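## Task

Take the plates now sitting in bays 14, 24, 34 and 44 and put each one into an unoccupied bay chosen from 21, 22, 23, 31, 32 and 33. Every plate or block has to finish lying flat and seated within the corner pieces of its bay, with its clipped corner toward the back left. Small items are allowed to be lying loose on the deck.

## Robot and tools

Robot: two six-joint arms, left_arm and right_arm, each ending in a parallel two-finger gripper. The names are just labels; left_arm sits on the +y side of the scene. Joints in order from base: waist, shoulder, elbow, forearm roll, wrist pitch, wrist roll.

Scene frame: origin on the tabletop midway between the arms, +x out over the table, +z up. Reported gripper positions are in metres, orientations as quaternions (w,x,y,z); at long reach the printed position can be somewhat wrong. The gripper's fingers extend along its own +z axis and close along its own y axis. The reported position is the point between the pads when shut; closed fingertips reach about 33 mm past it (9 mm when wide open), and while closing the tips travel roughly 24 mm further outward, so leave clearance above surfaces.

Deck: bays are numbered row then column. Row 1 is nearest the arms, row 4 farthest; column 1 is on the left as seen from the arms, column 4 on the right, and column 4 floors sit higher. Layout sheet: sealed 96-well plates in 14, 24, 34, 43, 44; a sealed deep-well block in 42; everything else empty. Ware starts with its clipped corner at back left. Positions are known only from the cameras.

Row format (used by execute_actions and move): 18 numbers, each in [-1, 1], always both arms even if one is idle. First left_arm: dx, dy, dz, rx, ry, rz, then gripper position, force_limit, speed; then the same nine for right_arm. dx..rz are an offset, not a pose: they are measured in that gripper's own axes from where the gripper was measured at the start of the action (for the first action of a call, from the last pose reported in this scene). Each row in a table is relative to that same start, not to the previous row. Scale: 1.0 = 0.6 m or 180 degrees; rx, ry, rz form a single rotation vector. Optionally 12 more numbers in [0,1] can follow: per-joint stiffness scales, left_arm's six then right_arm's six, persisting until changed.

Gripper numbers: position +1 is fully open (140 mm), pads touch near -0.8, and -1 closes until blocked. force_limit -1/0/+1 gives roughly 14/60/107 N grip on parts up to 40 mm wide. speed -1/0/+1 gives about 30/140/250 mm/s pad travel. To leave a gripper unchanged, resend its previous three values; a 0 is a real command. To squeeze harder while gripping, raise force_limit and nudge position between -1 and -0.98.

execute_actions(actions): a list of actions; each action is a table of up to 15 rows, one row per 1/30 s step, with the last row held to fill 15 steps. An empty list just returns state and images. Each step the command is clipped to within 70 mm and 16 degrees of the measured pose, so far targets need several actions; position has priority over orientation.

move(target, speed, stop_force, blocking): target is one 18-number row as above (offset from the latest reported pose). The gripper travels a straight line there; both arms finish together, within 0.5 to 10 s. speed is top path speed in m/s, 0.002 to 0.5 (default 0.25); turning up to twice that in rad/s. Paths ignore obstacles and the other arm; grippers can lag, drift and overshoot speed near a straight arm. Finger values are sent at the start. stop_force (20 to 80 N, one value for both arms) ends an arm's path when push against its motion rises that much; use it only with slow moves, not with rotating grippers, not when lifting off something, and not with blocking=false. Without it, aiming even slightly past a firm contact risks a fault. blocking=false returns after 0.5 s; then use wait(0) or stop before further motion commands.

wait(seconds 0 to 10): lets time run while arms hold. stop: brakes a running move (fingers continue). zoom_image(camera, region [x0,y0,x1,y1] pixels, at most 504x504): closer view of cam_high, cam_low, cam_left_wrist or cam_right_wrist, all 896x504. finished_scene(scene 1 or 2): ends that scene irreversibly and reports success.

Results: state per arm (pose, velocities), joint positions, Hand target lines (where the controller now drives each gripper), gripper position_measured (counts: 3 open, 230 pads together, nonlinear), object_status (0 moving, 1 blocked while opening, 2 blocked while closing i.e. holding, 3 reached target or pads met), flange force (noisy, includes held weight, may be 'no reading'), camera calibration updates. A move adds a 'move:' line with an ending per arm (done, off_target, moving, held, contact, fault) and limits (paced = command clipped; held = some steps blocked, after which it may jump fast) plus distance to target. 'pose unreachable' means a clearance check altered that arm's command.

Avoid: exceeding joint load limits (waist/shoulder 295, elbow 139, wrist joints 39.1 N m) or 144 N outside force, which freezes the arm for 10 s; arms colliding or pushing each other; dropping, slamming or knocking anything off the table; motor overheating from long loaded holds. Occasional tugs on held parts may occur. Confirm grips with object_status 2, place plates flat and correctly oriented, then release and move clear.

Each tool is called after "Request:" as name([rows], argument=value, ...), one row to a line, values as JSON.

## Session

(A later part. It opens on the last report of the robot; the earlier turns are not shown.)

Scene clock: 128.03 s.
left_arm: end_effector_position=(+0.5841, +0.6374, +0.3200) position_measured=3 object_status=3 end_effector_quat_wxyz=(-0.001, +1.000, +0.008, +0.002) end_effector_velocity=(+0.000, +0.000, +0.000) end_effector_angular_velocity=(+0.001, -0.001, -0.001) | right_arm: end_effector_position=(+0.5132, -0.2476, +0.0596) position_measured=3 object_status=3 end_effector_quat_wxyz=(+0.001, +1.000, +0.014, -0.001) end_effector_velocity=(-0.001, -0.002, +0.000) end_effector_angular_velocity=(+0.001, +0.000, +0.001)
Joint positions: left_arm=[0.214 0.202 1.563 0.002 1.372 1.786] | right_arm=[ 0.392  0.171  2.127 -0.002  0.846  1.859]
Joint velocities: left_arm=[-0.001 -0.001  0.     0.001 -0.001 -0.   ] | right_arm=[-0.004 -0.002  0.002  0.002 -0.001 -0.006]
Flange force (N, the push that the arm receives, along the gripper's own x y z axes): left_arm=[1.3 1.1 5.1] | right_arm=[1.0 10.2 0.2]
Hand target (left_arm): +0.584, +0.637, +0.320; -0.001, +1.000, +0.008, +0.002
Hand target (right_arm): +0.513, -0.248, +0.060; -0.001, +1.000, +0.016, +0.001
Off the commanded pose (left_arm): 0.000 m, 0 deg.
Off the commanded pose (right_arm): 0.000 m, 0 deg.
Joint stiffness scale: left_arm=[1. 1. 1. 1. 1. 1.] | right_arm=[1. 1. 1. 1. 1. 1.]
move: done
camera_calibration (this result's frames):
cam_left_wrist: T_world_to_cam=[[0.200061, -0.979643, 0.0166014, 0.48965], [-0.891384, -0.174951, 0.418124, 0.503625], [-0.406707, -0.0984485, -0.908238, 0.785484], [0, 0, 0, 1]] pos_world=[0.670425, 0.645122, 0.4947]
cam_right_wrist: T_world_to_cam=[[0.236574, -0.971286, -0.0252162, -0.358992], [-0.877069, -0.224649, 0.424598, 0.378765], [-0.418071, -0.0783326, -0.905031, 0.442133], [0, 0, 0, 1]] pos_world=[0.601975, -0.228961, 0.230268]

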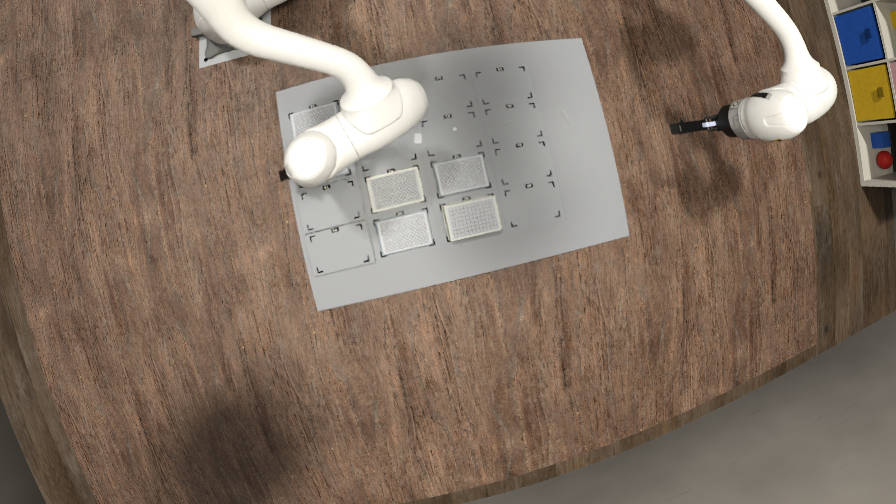

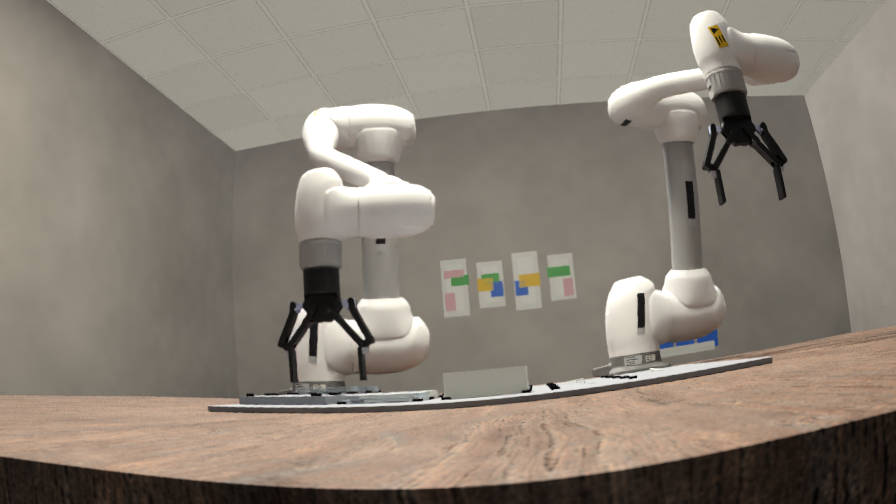

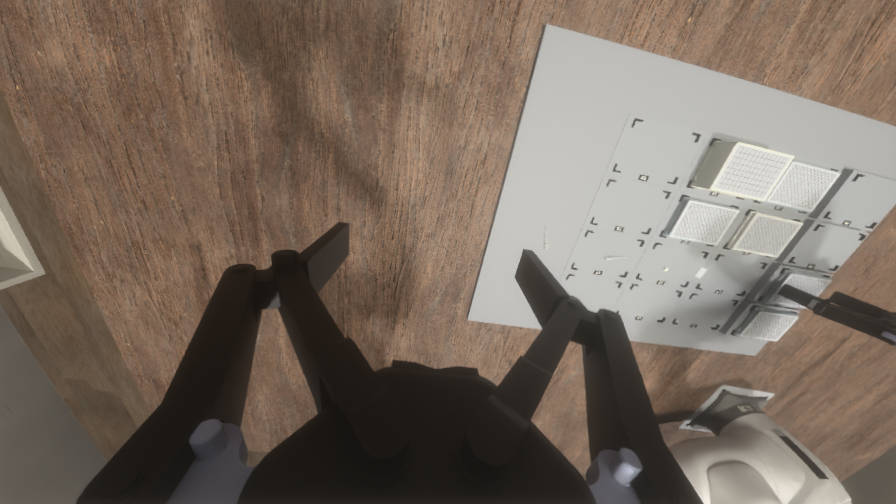

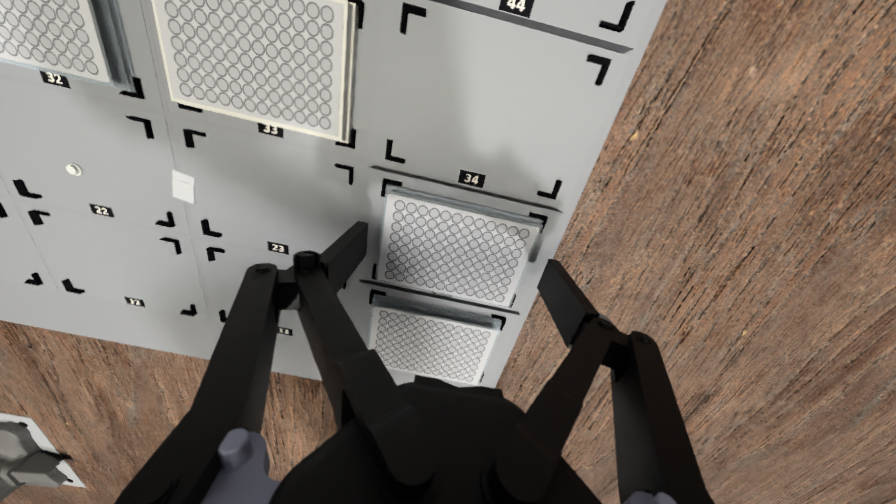

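Request:
move(target=[0,0,0,0,0,0,1,0,0, -0.002,-0.0027,0.0345,0,0,0.0025,1,0.3,-0.6], speed=0.05)

Request:
move(target=[0,0,0,0,0,0,1,0,0, 0,0,0,0,0,0,-1,0.3,-0.6])

Request:
zoom_image(camera="cam_right_wrist", region=[300, 120, 620, 340])

Request:
move(target=[0,0,0,0,0,0,1,0,0, 0.002,0,-0.03,0,0,0,-1,0.3,-0.6], speed=0.05)

Request:
move(target=[0,-0.25,0,0,0,0,1,0,0, 0.2,-0.8165,0,-0.001,-0.001,0.002,-1,0.3,-0.6], speed=0.3)

Request:
move(target=[0,0,0,0,0,0,1,0,0, -0.0012,0.0015,0.038,0,0,0,-1,0.3,-0.6], speed=0.05)

Request:
zoom_image(camera="cam_right_wrist", region=[300, 120, 620, 340])

Scene clock: 137.73 s.
left_arm: end_effector_position=(+0.5841, +0.6374, +0.3200) position_measured=3 object_status=3 end_effector_quat_wxyz=(-0.001, +1.000, +0.008, +0.002) end_effector_velocity=(-0.000, +0.001, +0.001) end_effector_angular_velocity=(+0.001, -0.001, +0.001) | right_arm: end_effector_position=(+0.5133, -0.2464, +0.0424) position_measured=3 object_status=3 end_effector_quat_wxyz=(+0.001, +1.000, +0.013, +0.000) end_effector_velocity=(+0.001, +0.000, -0.002) end_effector_angular_velocity=(+0.000, -0.002, -0.002)
Joint positions: left_arm=[0.214 0.202 1.563 0.002 1.372 1.786] | right_arm=[ 0.394  0.193  2.14  -0.002  0.809  1.863]
Joint velocities: left_arm=[ 0.001 -0.002 -0.     0.     0.001 -0.   ] | right_arm=[-0.     0.003  0.002 -0.001 -0.006  0.002]
Flange force (N, the push that the arm receives, along the gripper's own x y z axes): left_arm=[-0.8 1.5 4.9] | right_arm=[5.0 8.6 5.4]
Hand target (left_arm): +0.584, +0.637, +0.320; -0.001, +1.000, +0.008, +0.002
Hand target (right_arm): +0.512, -0.246, +0.039; +0.001, +1.000, +0.010, -0.001
Off the commanded pose (left_arm): 0.000 m, 0 deg.
Off the commanded pose (right_arm): 0.004 m, 0 deg.
Joint stiffness scale: left_arm=[1. 1. 1. 1. 1. 1.] | right_arm=[1. 1. 1. 1. 1. 1.]
move: off_target (right_arm)
camera_calibration (this result's frames):
cam_left_wrist: T_world_to_cam=[[0.200061, -0.979643, 0.0166015, 0.48965], [-0.891384, -0.174952, 0.418123, 0.503625], [-0.406707, -0.0984487, -0.908238, 0.785484], [0, 0, 0, 1]] pos_world=[0.670425, 0.645122, 0.4947]
cam_right_wrist: T_world_to_cam=[[0.235096, -0.971637, -0.0255151, -0.357583], [-0.878085, -0.22357, 0.423064, 0.387248], [-0.416769, -0.077056, -0.905741, 0.42631], [0, 0, 0, 1]] pos_world=[0.601776, -0.228014, 0.213171]

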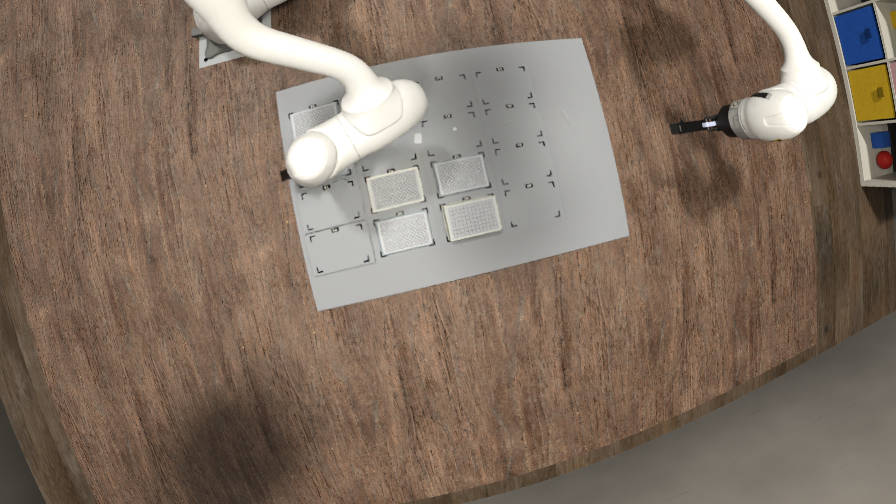

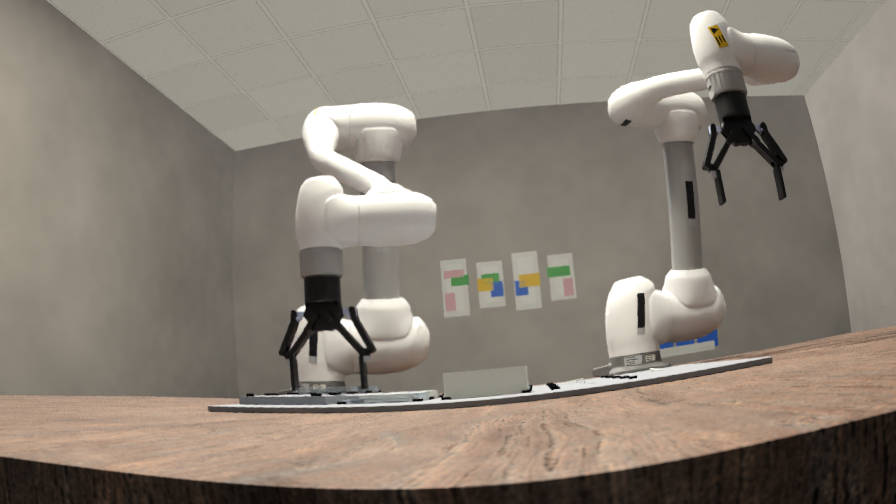

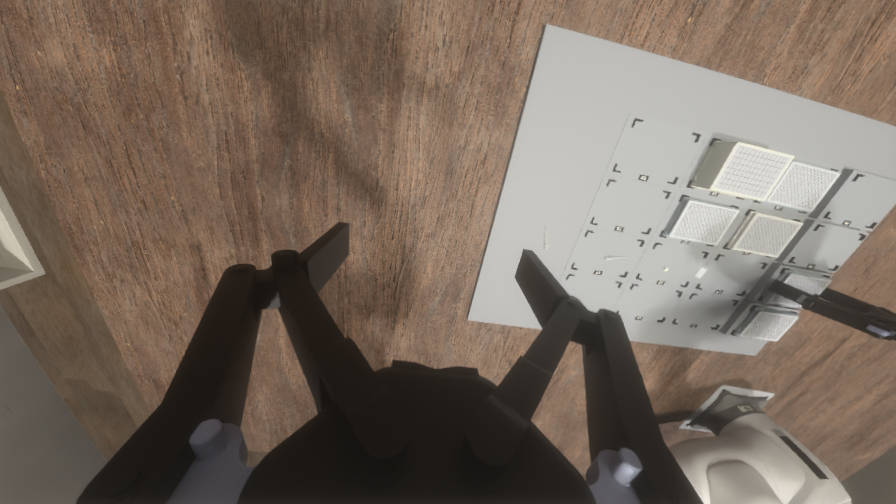

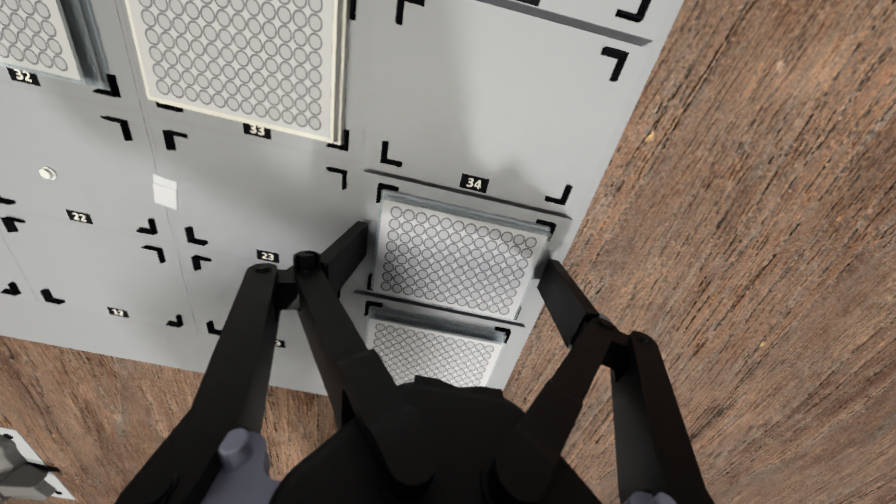

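Scene clock: 138.23 s.
left_arm: end_effector_position=(+0.5841, +0.6374, +0.3200) position_measured=3 object_status=3 end_effector_quat_wxyz=(-0.001, +1.000, +0.008, +0.002) end_effector_velocity=(+0.000, -0.001, +0.001) end_effector_angular_velocity=(-0.001, -0.001, -0.000) | right_arm: end_effector_position=(+0.5135, -0.2464, +0.0431) position_measured=37 object_status=0 end_effector_quat_wxyz=(+0.001, +1.000, +0.013, +0.000) end_effector_velocity=(-0.000, -0.001, -0.000) end_effector_angular_velocity=(-0.001, +0.001, +0.000)
Joint positions: left_arm=[0.214 0.202 1.563 0.002 1.372 1.786] | right_arm=[ 0.394  0.192  2.14  -0.002  0.81   1.863]
Joint velocities: left_arm=[-0.    -0.001 -0.    -0.001 -0.     0.   ] | right_arm=[-0.     0.     0.001 -0.001  0.     0.   ]
Flange force (N, the push that the arm receives, along the gripper's own x y z axes): left_arm=[0.3 1.4 5.0] | right_arm=[-9.9 11.8 -44.0]
Hand target (left_arm): +0.584, +0.637, +0.320; -0.001, +1.000, +0.008, +0.002
Hand target (right_arm): +0.513, -0.246, +0.042; +0.001, +1.000, +0.013, +0.000
Off the commanded pose (left_arm): 0.000 m, 0 deg.
Off the commanded pose (right_arm): 0.001 m, 0 deg.
Joint stiffness scale: left_arm=[1. 1. 1. 1. 1. 1.] | right_arm=[1. 1. 1. 1. 1. 1.]
move: done
camera_calibration (this result's frames):
cam_left_wrist: T_world_to_cam=[[0.200061, -0.979643, 0.0166015, 0.48965], [-0.891384, -0.174951, 0.418123, 0.503625], [-0.406707, -0.0984486, -0.908239, 0.785484], [0, 0, 0, 1]] pos_world=[0.670425, 0.645122, 0.4947]
cam_right_wrist: T_world_to_cam=[[0.235093, -0.971637, -0.0255578, -0.357539], [-0.878314, -0.223628, 0.422559, 0.387288], [-0.416289, -0.0768927, -0.905975, 0.426858], [0, 0, 0, 1]] pos_world=[0.601911, -0.227967, 0.213933]

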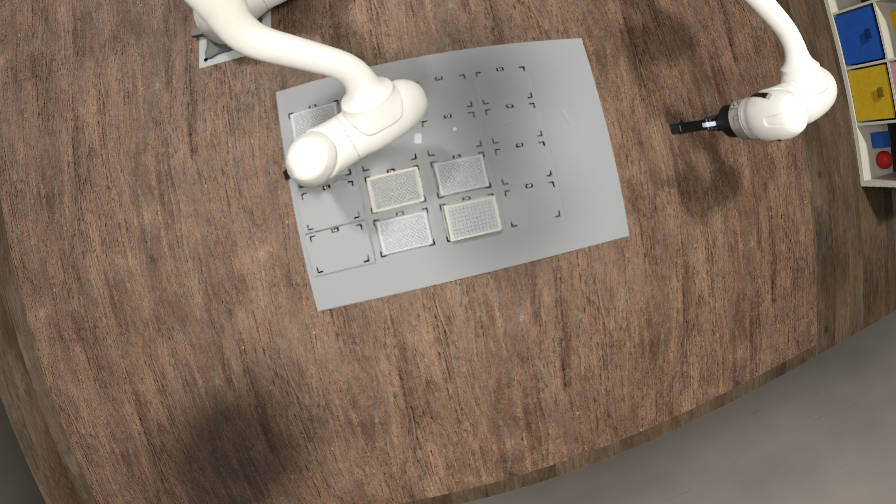

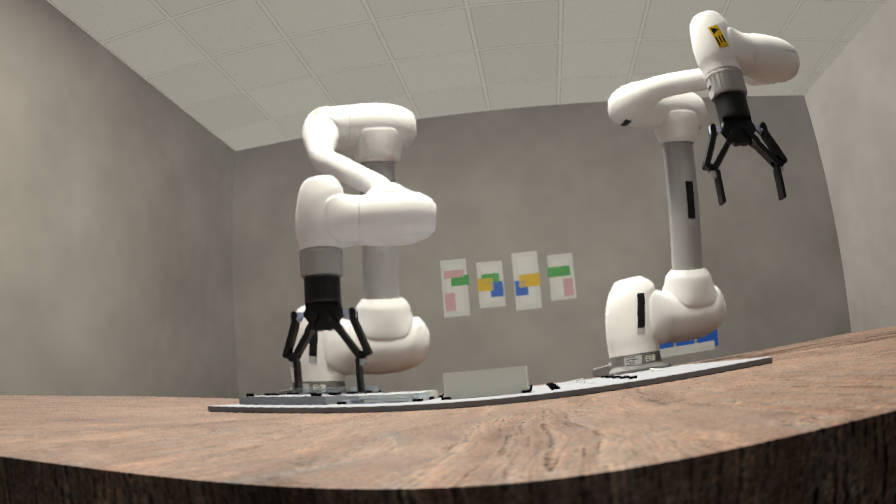

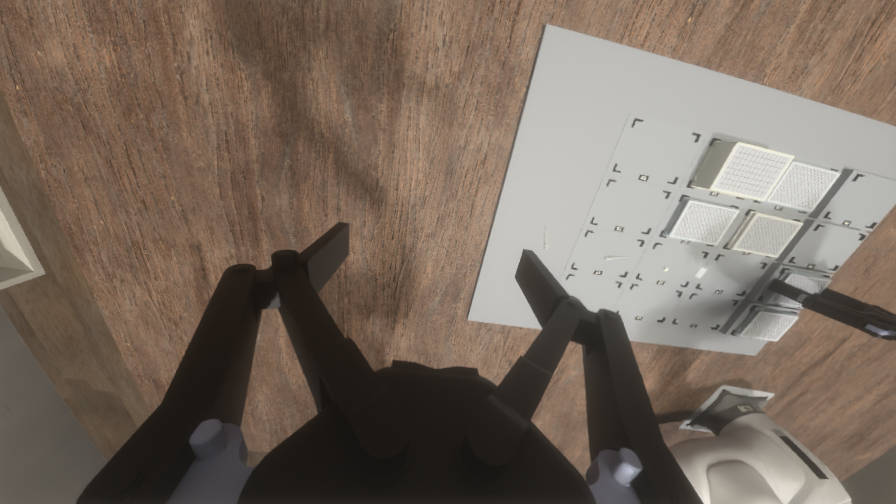

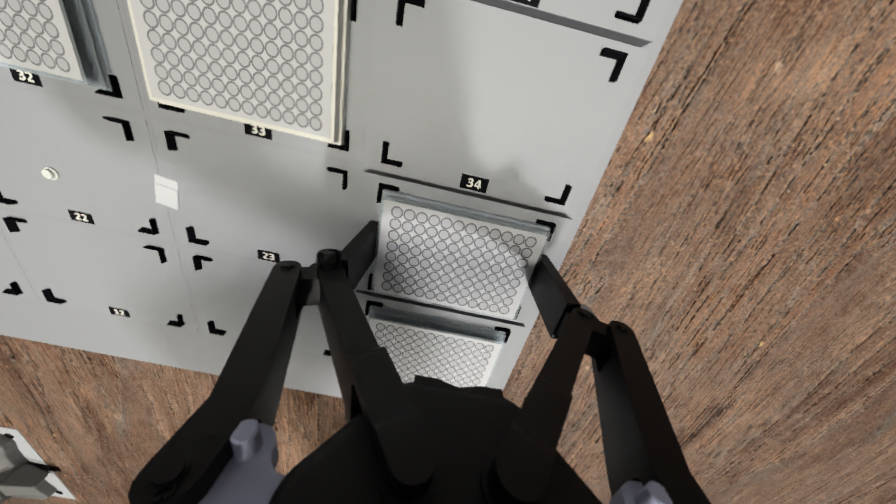

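Region (300, 120, 620, 340) of cam_right_wrist's 896x504 image, scaled by 1.575, with more detail than that image has; it fills the top 346 rows of this view, and the rest is white.

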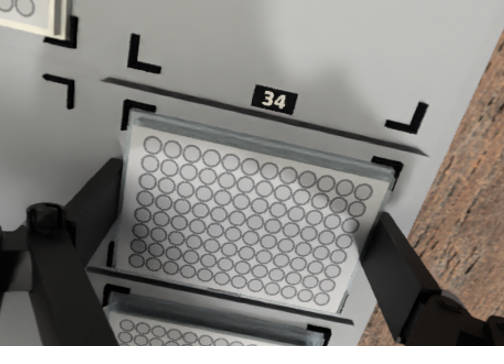

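Scene clock: 139.03 s.
left_arm: end_effector_position=(+0.5841, +0.6374, +0.3200) position_measured=3 object_status=3 end_effector_quat_wxyz=(-0.001, +1.000, +0.008, +0.002) end_effector_velocity=(-0.000, +0.000, +0.000) end_effector_angular_velocity=(+0.002, +0.001, -0.002) | right_arm: end_effector_position=(+0.5136, -0.2463, +0.0576) position_measured=39 object_status=2 end_effector_quat_wxyz=(+0.001, +1.000, +0.013, -0.000) end_effector_velocity=(-0.000, +0.000, +0.002) end_effector_angular_velocity=(+0.001, +0.001, -0.001)
Joint positions: left_arm=[0.214 0.202 1.563 0.002 1.372 1.786] | right_arm=[ 0.394  0.174  2.127 -0.002  0.842  1.863]
Joint velocities: left_arm=[-0.001 -0.    -0.     0.002  0.001  0.   ] | right_arm=[-0.    -0.002 -0.002  0.001  0.005  0.   ]
Flange force (N, the push that the arm receives, along the gripper's own x y z axes): left_arm=[-1.5 1.6 4.8] | right_arm=[2.7 6.4 3.5]
Hand target (left_arm): +0.584, +0.637, +0.320; -0.001, +1.000, +0.008, +0.002
Hand target (right_arm): +0.515, -0.246, +0.061; +0.001, +1.000, +0.013, +0.000
Off the commanded pose (left_arm): 0.000 m, 0 deg.
Off the commanded pose (right_arm): 0.004 m, 0 deg.
Joint stiffness scale: left_arm=[1. 1. 1. 1. 1. 1.] | right_arm=[1. 1. 1. 1. 1. 1.]
move: off_target (right_arm)
camera_calibration (this result's frames):
cam_left_wrist: T_world_to_cam=[[0.200061, -0.979643, 0.0166014, 0.48965], [-0.891384, -0.174951, 0.418123, 0.503625], [-0.406707, -0.0984485, -0.908239, 0.785484], [0, 0, 0, 1]] pos_world=[0.670425, 0.645122, 0.4947]
cam_right_wrist: T_world_to_cam=[[0.235004, -0.971663, -0.0253757, -0.357146], [-0.877629, -0.223338, 0.424131, 0.380854], [-0.41778, -0.0774022, -0.905245, 0.440671], [0, 0, 0, 1]] pos_world=[0.602283, -0.227858, 0.22832]

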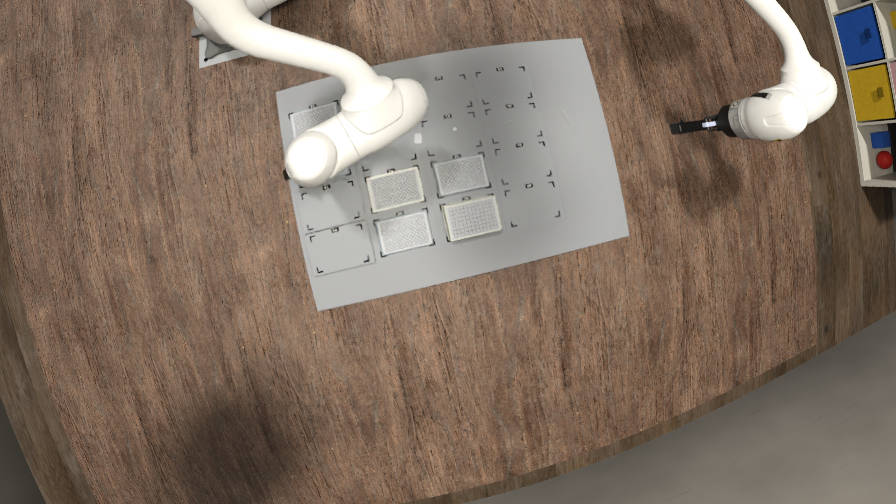

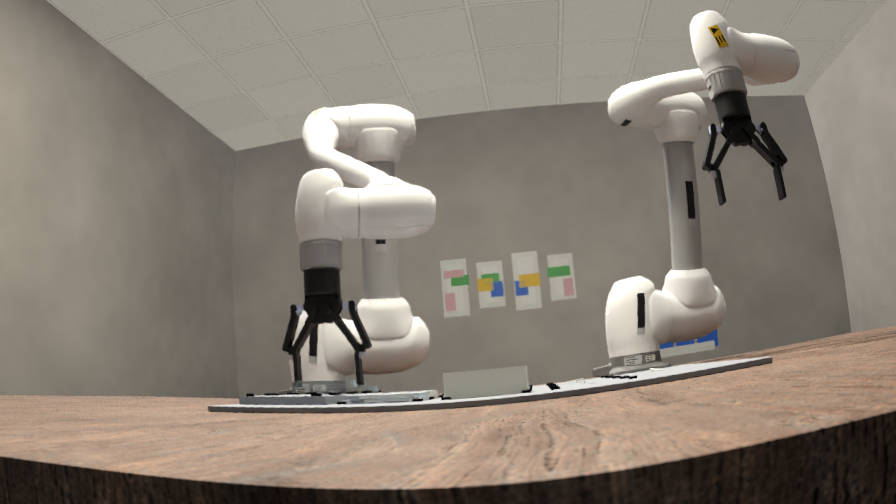

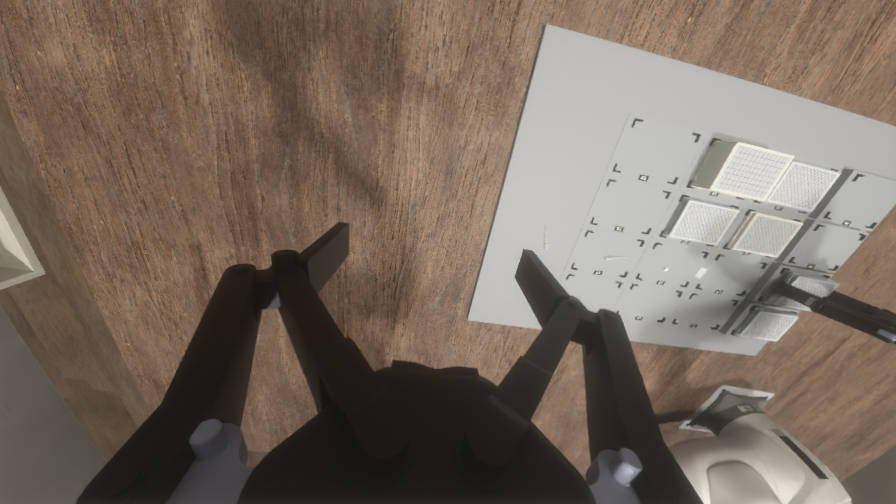

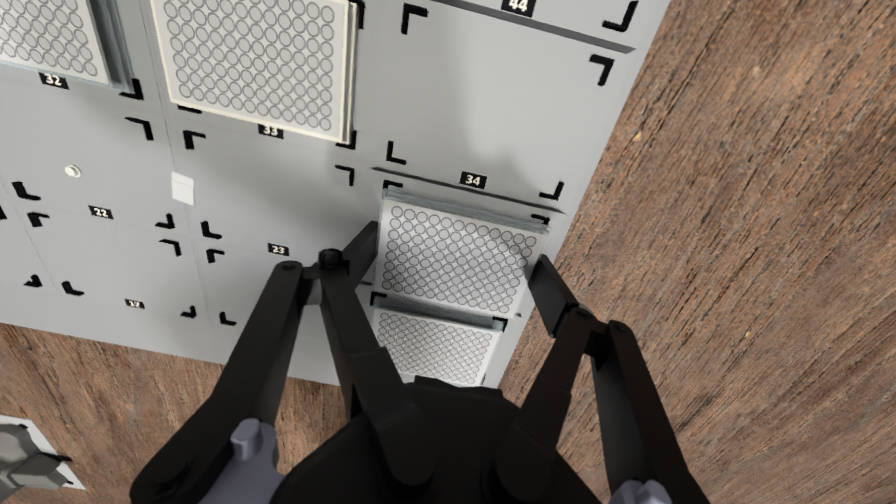

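Scene clock: 141.37 s.
left_arm: end_effector_position=(+0.5827, +0.7845, +0.3184) position_measured=3 object_status=3 end_effector_quat_wxyz=(-0.003, +1.000, +0.008, +0.004) end_effector_velocity=(+0.000, +0.000, +0.000) end_effector_angular_velocity=(-0.001, -0.001, -0.001) | right_arm: end_effector_position=(+0.6225, +0.2458, +0.0576) position_measured=39 object_status=2 end_effector_quat_wxyz=(+0.000, +1.000, +0.012, -0.000) end_effector_velocity=(-0.000, +0.002, +0.000) end_effector_angular_velocity=(-0.001, +0.002, -0.002)
Joint positions: left_arm=[0.414 0.285 1.459 0.002 1.388 1.986] | right_arm=[0.896 0.705 1.299 0.001 1.138 2.364]
Joint velocities: left_arm=[ 0.001  0.    -0.001 -0.002  0.001  0.002] | right_arm=[ 0.001  0.003 -0.006  0.001  0.005  0.002]
Flange force (N, the push that the arm receives, along the gripper's own x y z axes): left_arm=[1.3 -1.0 5.3] | right_arm=[3.5 3.4 -1.3]
Hand target (left_arm): +0.581, +0.788, +0.320; -0.002, +1.000, +0.008, +0.002
Hand target (right_arm): +0.622, +0.247, +0.056; +0.002, +1.000, +0.010, -0.002
Off the commanded pose (left_arm): 0.004 m, 0 deg.
Off the commanded pose (right_arm): 0.002 m, 0 deg.
Joint stiffness scale: left_arm=[1. 1. 1. 1. 1. 1.] | right_arm=[1. 1. 1. 1. 1. 1.]
move: off_target (left_arm)
camera_calibration (this result's frames):
cam_left_wrist: T_world_to_cam=[[0.198999, -0.979891, 0.0146009, 0.635564], [-0.892898, -0.175151, 0.414796, 0.530907], [-0.403897, -0.095581, -0.909797, 0.794533], [0, 0, 0, 1]] pos_world=[0.668479, 0.791715, 0.493367]
cam_right_wrist: T_world_to_cam=[[0.234207, -0.971807, -0.0271535, 0.096134], [-0.877885, -0.223407, 0.423566, 0.586606], [-0.417691, -0.0753646, -0.905458, 0.523708], [0, 0, 0, 1]] pos_world=[0.711205, 0.263945, 0.22834]

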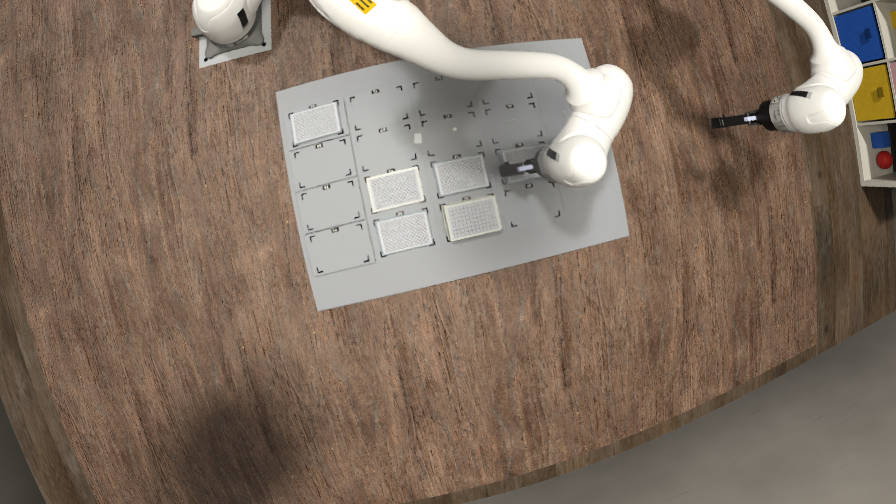

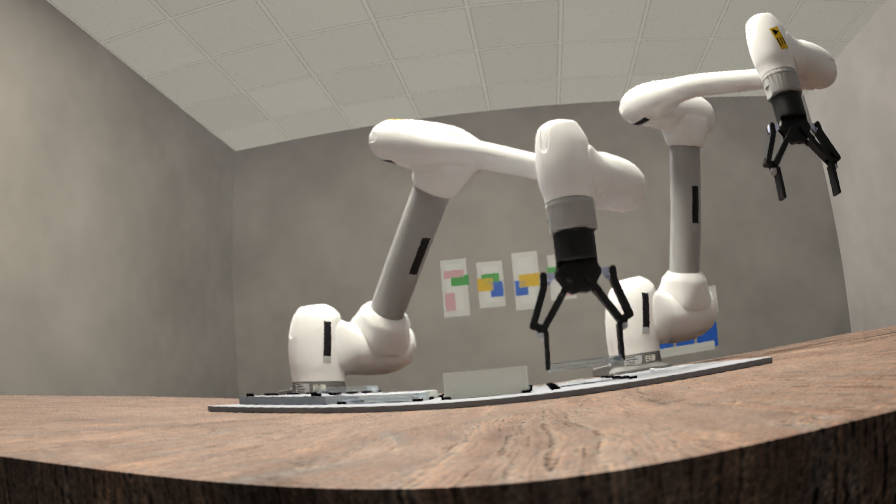

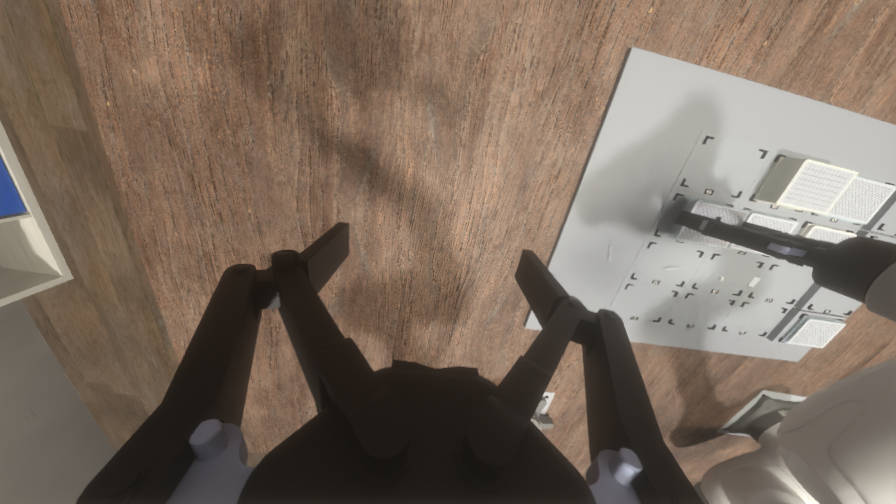

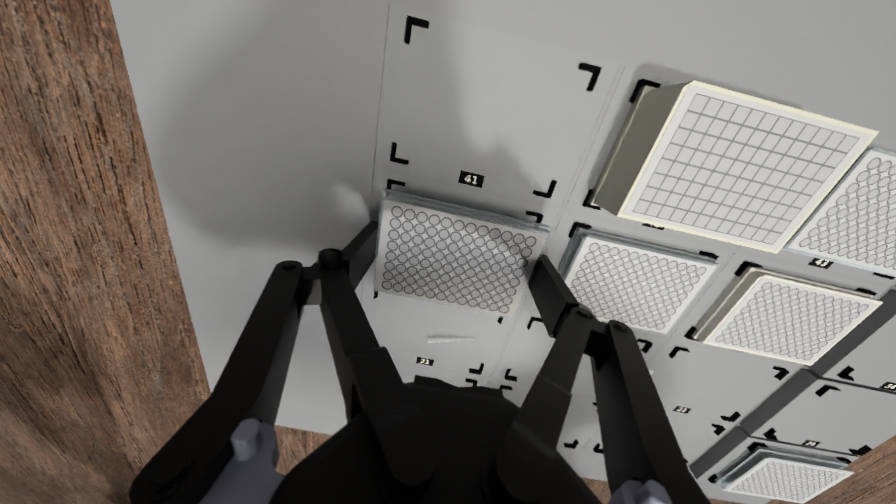

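Scene clock: 142.20 s.
left_arm: end_effector_position=(+0.5827, +0.7845, +0.3184) position_measured=3 object_status=3 end_effector_quat_wxyz=(-0.003, +1.000, +0.008, +0.004) end_effector_velocity=(-0.001, +0.000, +0.001) end_effector_angular_velocity=(+0.001, -0.001, +0.000) | right_arm: end_effector_position=(+0.6222, +0.2455, +0.0398) position_measured=39 object_status=2 end_effector_quat_wxyz=(-0.001, +1.000, +0.012, +0.000) end_effector_velocity=(+0.000, -0.000, -0.001) end_effector_angular_velocity=(+0.001, -0.000, -0.001)
Joint positions: left_arm=[0.414 0.285 1.459 0.002 1.388 1.986] | right_arm=[0.896 0.716 1.314 0.001 1.11  2.364]
Joint velocities: left_arm=[ 0.    -0.002  0.     0.     0.001  0.   ] | right_arm=[-0.001  0.001  0.001  0.001 -0.003  0.   ]
Flange force (N, the push that the arm receives, along the gripper's own x y z axes): left_arm=[-1.9 1.0 4.8] | right_arm=[2.5 4.9 2.1]
Hand target (left_arm): +0.583, +0.785, +0.318; -0.003, +1.000, +0.008, +0.004
Hand target (right_arm): +0.622, +0.245, +0.035; +0.000, +1.000, +0.012, -0.000
Off the commanded pose (left_arm): 0.000 m, 0 deg.
Off the commanded pose (right_arm): 0.005 m, 0 deg.
Joint stiffness scale: left_arm=[1. 1. 1. 1. 1. 1.] | right_arm=[1. 1. 1. 1. 1. 1.]
move: off_target (right_arm)
camera_calibration (this result's frames):
cam_left_wrist: T_world_to_cam=[[0.198995, -0.979892, 0.0146006, 0.635572], [-0.892898, -0.175148, 0.414796, 0.530907], [-0.403898, -0.0955792, -0.909797, 0.794534], [0, 0, 0, 1]] pos_world=[0.66848, 0.79172, 0.493368]
cam_right_wrist: T_world_to_cam=[[0.234214, -0.971779, -0.0280846, 0.0953889], [-0.878386, -0.223908, 0.422261, 0.594217], [-0.416632, -0.0742303, -0.906039, 0.506503], [0, 0, 0, 1]] pos_world=[0.710636, 0.263345, 0.210676]

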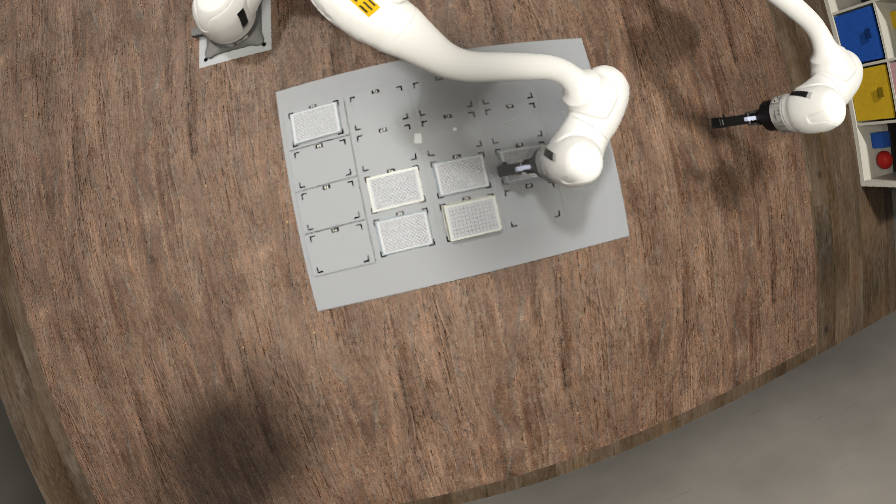

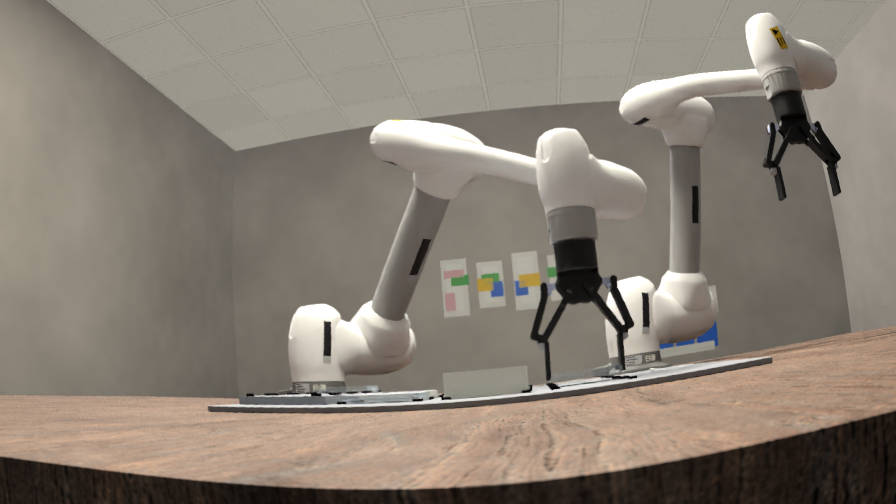

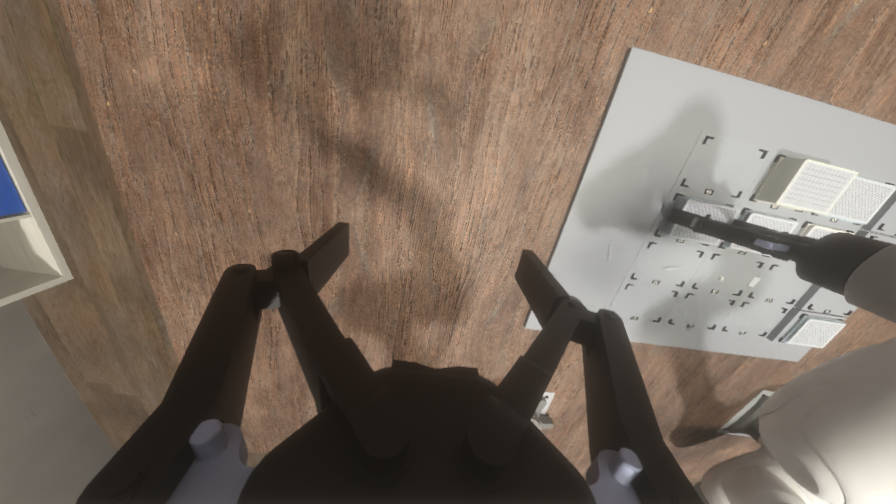

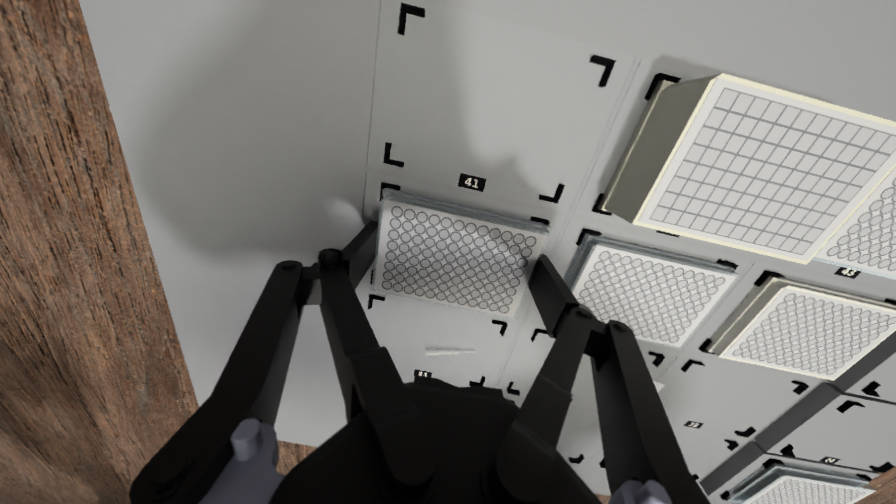

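Region (300, 120, 620, 340) of cam_right_wrist's 896x504 image, scaled by 1.575, with more detail than that image has; it fills the top 346 rows of this view, and the rest is white.

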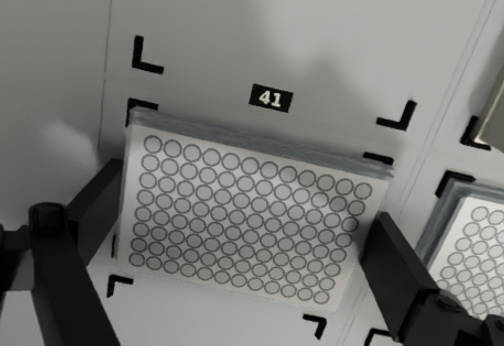

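Request:
zoom_image(camera="cam_low", region=[520, 340, 660, 400])

Request:
zoom_image(camera="cam_right_wrist", region=[360, 170, 570, 330])

Region (520, 340, 660, 400) of cam_low's 896x504 image, scaled by 3.600, with more detail than that image has; it fills the top 216 rows of this view, and the rest is white.

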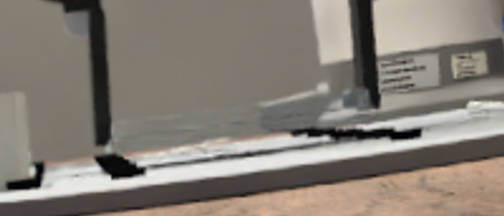

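Region (360, 170, 570, 330) of cam_right_wrist's 896x504 image, scaled by 2.400, with more detail than that image has; it fills the top 384 rows of this view, and the rest is white.

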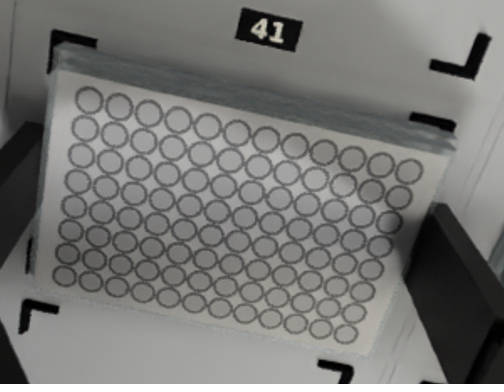

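Request:
move(target=[0,0,0,0,0,0,1,0,0, -0.0043,-0.0016,0.017,0,0,0,-1,0.3,-0.6], speed=0.02)

Request:
zoom_image(camera="cam_right_wrist", region=[300, 120, 620, 340])

Scene clock: 148.70 s.
left_arm: end_effector_position=(+0.5827, +0.7845, +0.3184) position_measured=3 object_status=3 end_effector_quat_wxyz=(-0.003, +1.000, +0.008, +0.004) end_effector_velocity=(+0.000, -0.000, +0.000) end_effector_angular_velocity=(+0.002, -0.001, -0.001) | right_arm: end_effector_position=(+0.6211, +0.2460, +0.0346) position_measured=39 object_status=2 end_effector_quat_wxyz=(-0.001, +1.000, +0.013, +0.001) end_effector_velocity=(+0.000, -0.001, -0.002) end_effector_angular_velocity=(-0.002, -0.002, +0.002)
Joint positions: left_arm=[0.414 0.285 1.459 0.002 1.388 1.986] | right_arm=[0.898 0.719 1.32  0.001 1.1   2.364]
Joint velocities: left_arm=[-0.001 -0.    -0.     0.001 -0.001 -0.   ] | right_arm=[ 0.     0.001  0.003 -0.003 -0.003  0.   ]
Flange force (N, the push that the arm receives, along the gripper's own x y z axes): left_arm=[0.8 1.5 5.7] | right_arm=[2.3 2.2 3.4]
Hand target (left_arm): +0.583, +0.785, +0.318; -0.003, +1.000, +0.008, +0.004
Hand target (right_arm): +0.620, +0.246, +0.030; -0.001, +1.000, +0.012, +0.000
Off the commanded pose (left_arm): 0.000 m, 0 deg.
Off the commanded pose (right_arm): 0.005 m, 0 deg.
Joint stiffness scale: left_arm=[1. 1. 1. 1. 1. 1.] | right_arm=[1. 1. 1. 1. 1. 1.]
move: off_target (right_arm)
camera_calibration (this result's frames):
cam_left_wrist: T_world_to_cam=[[0.198995, -0.979892, 0.0146007, 0.635572], [-0.892899, -0.175148, 0.414796, 0.530906], [-0.403898, -0.0955792, -0.909797, 0.794534], [0, 0, 0, 1]] pos_world=[0.66848, 0.79172, 0.493368]
cam_right_wrist: T_world_to_cam=[[0.235521, -0.971435, -0.0290603, 0.095196], [-0.878604, -0.225605, 0.4209, 0.596157], [-0.415433, -0.0735982, -0.906642, 0.500545], [0, 0, 0, 1]] pos_world=[0.709309, 0.263812, 0.205658]

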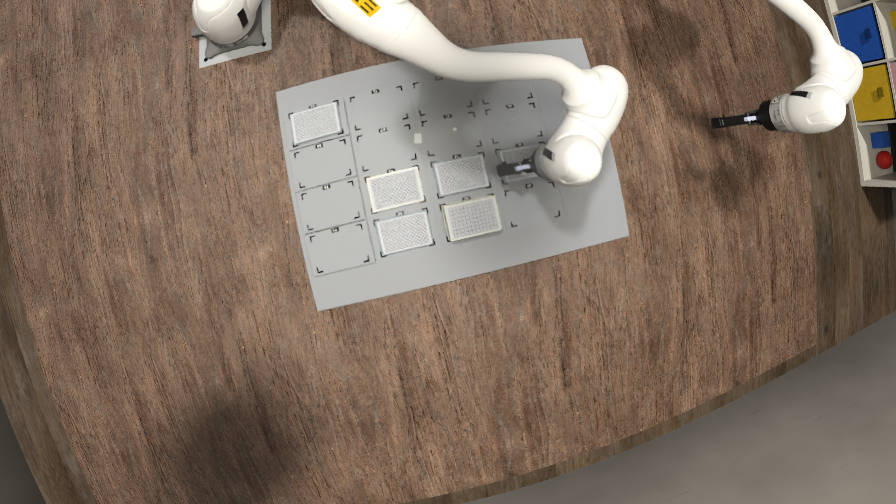

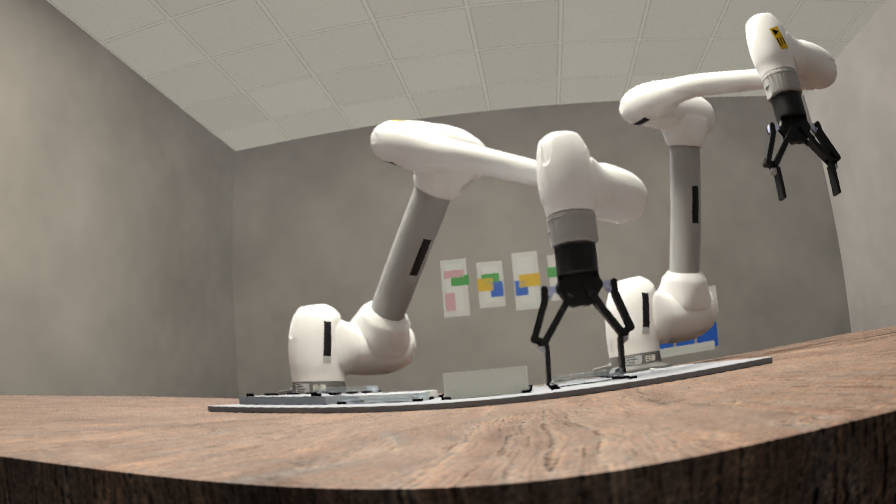

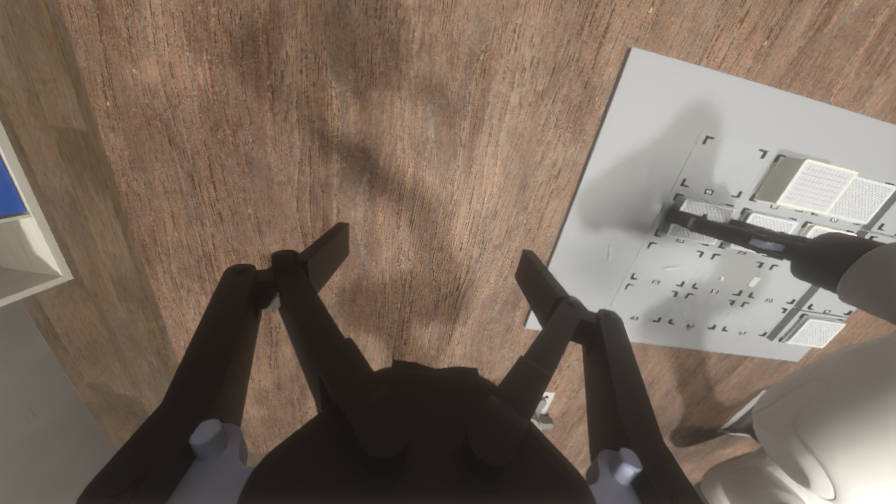

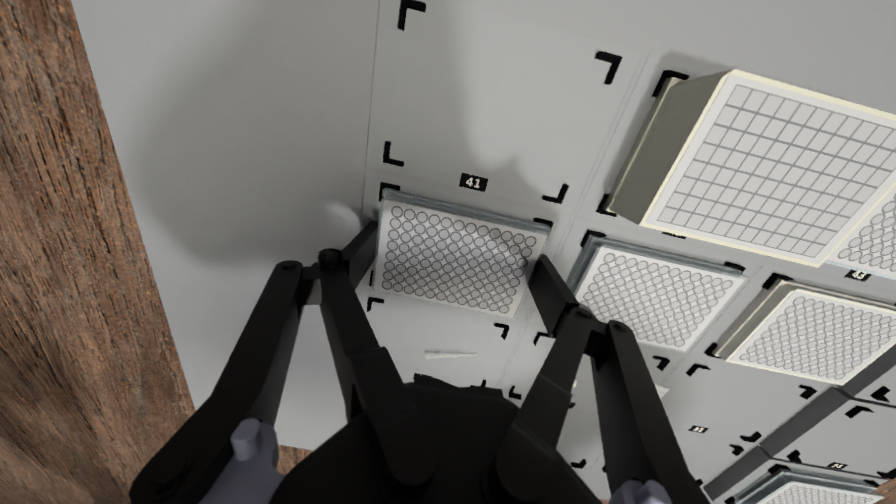

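Region (300, 120, 620, 340) of cam_right_wrist's 896x504 image, scaled by 1.575, with more detail than that image has; it fills the top 346 rows of this view, and the rest is white.

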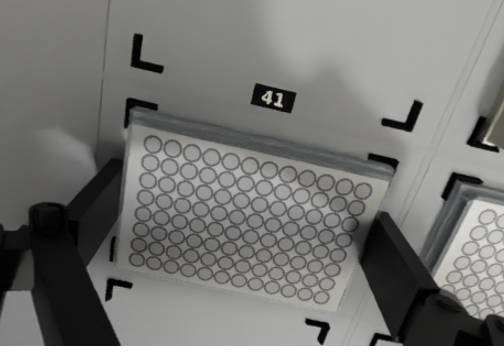

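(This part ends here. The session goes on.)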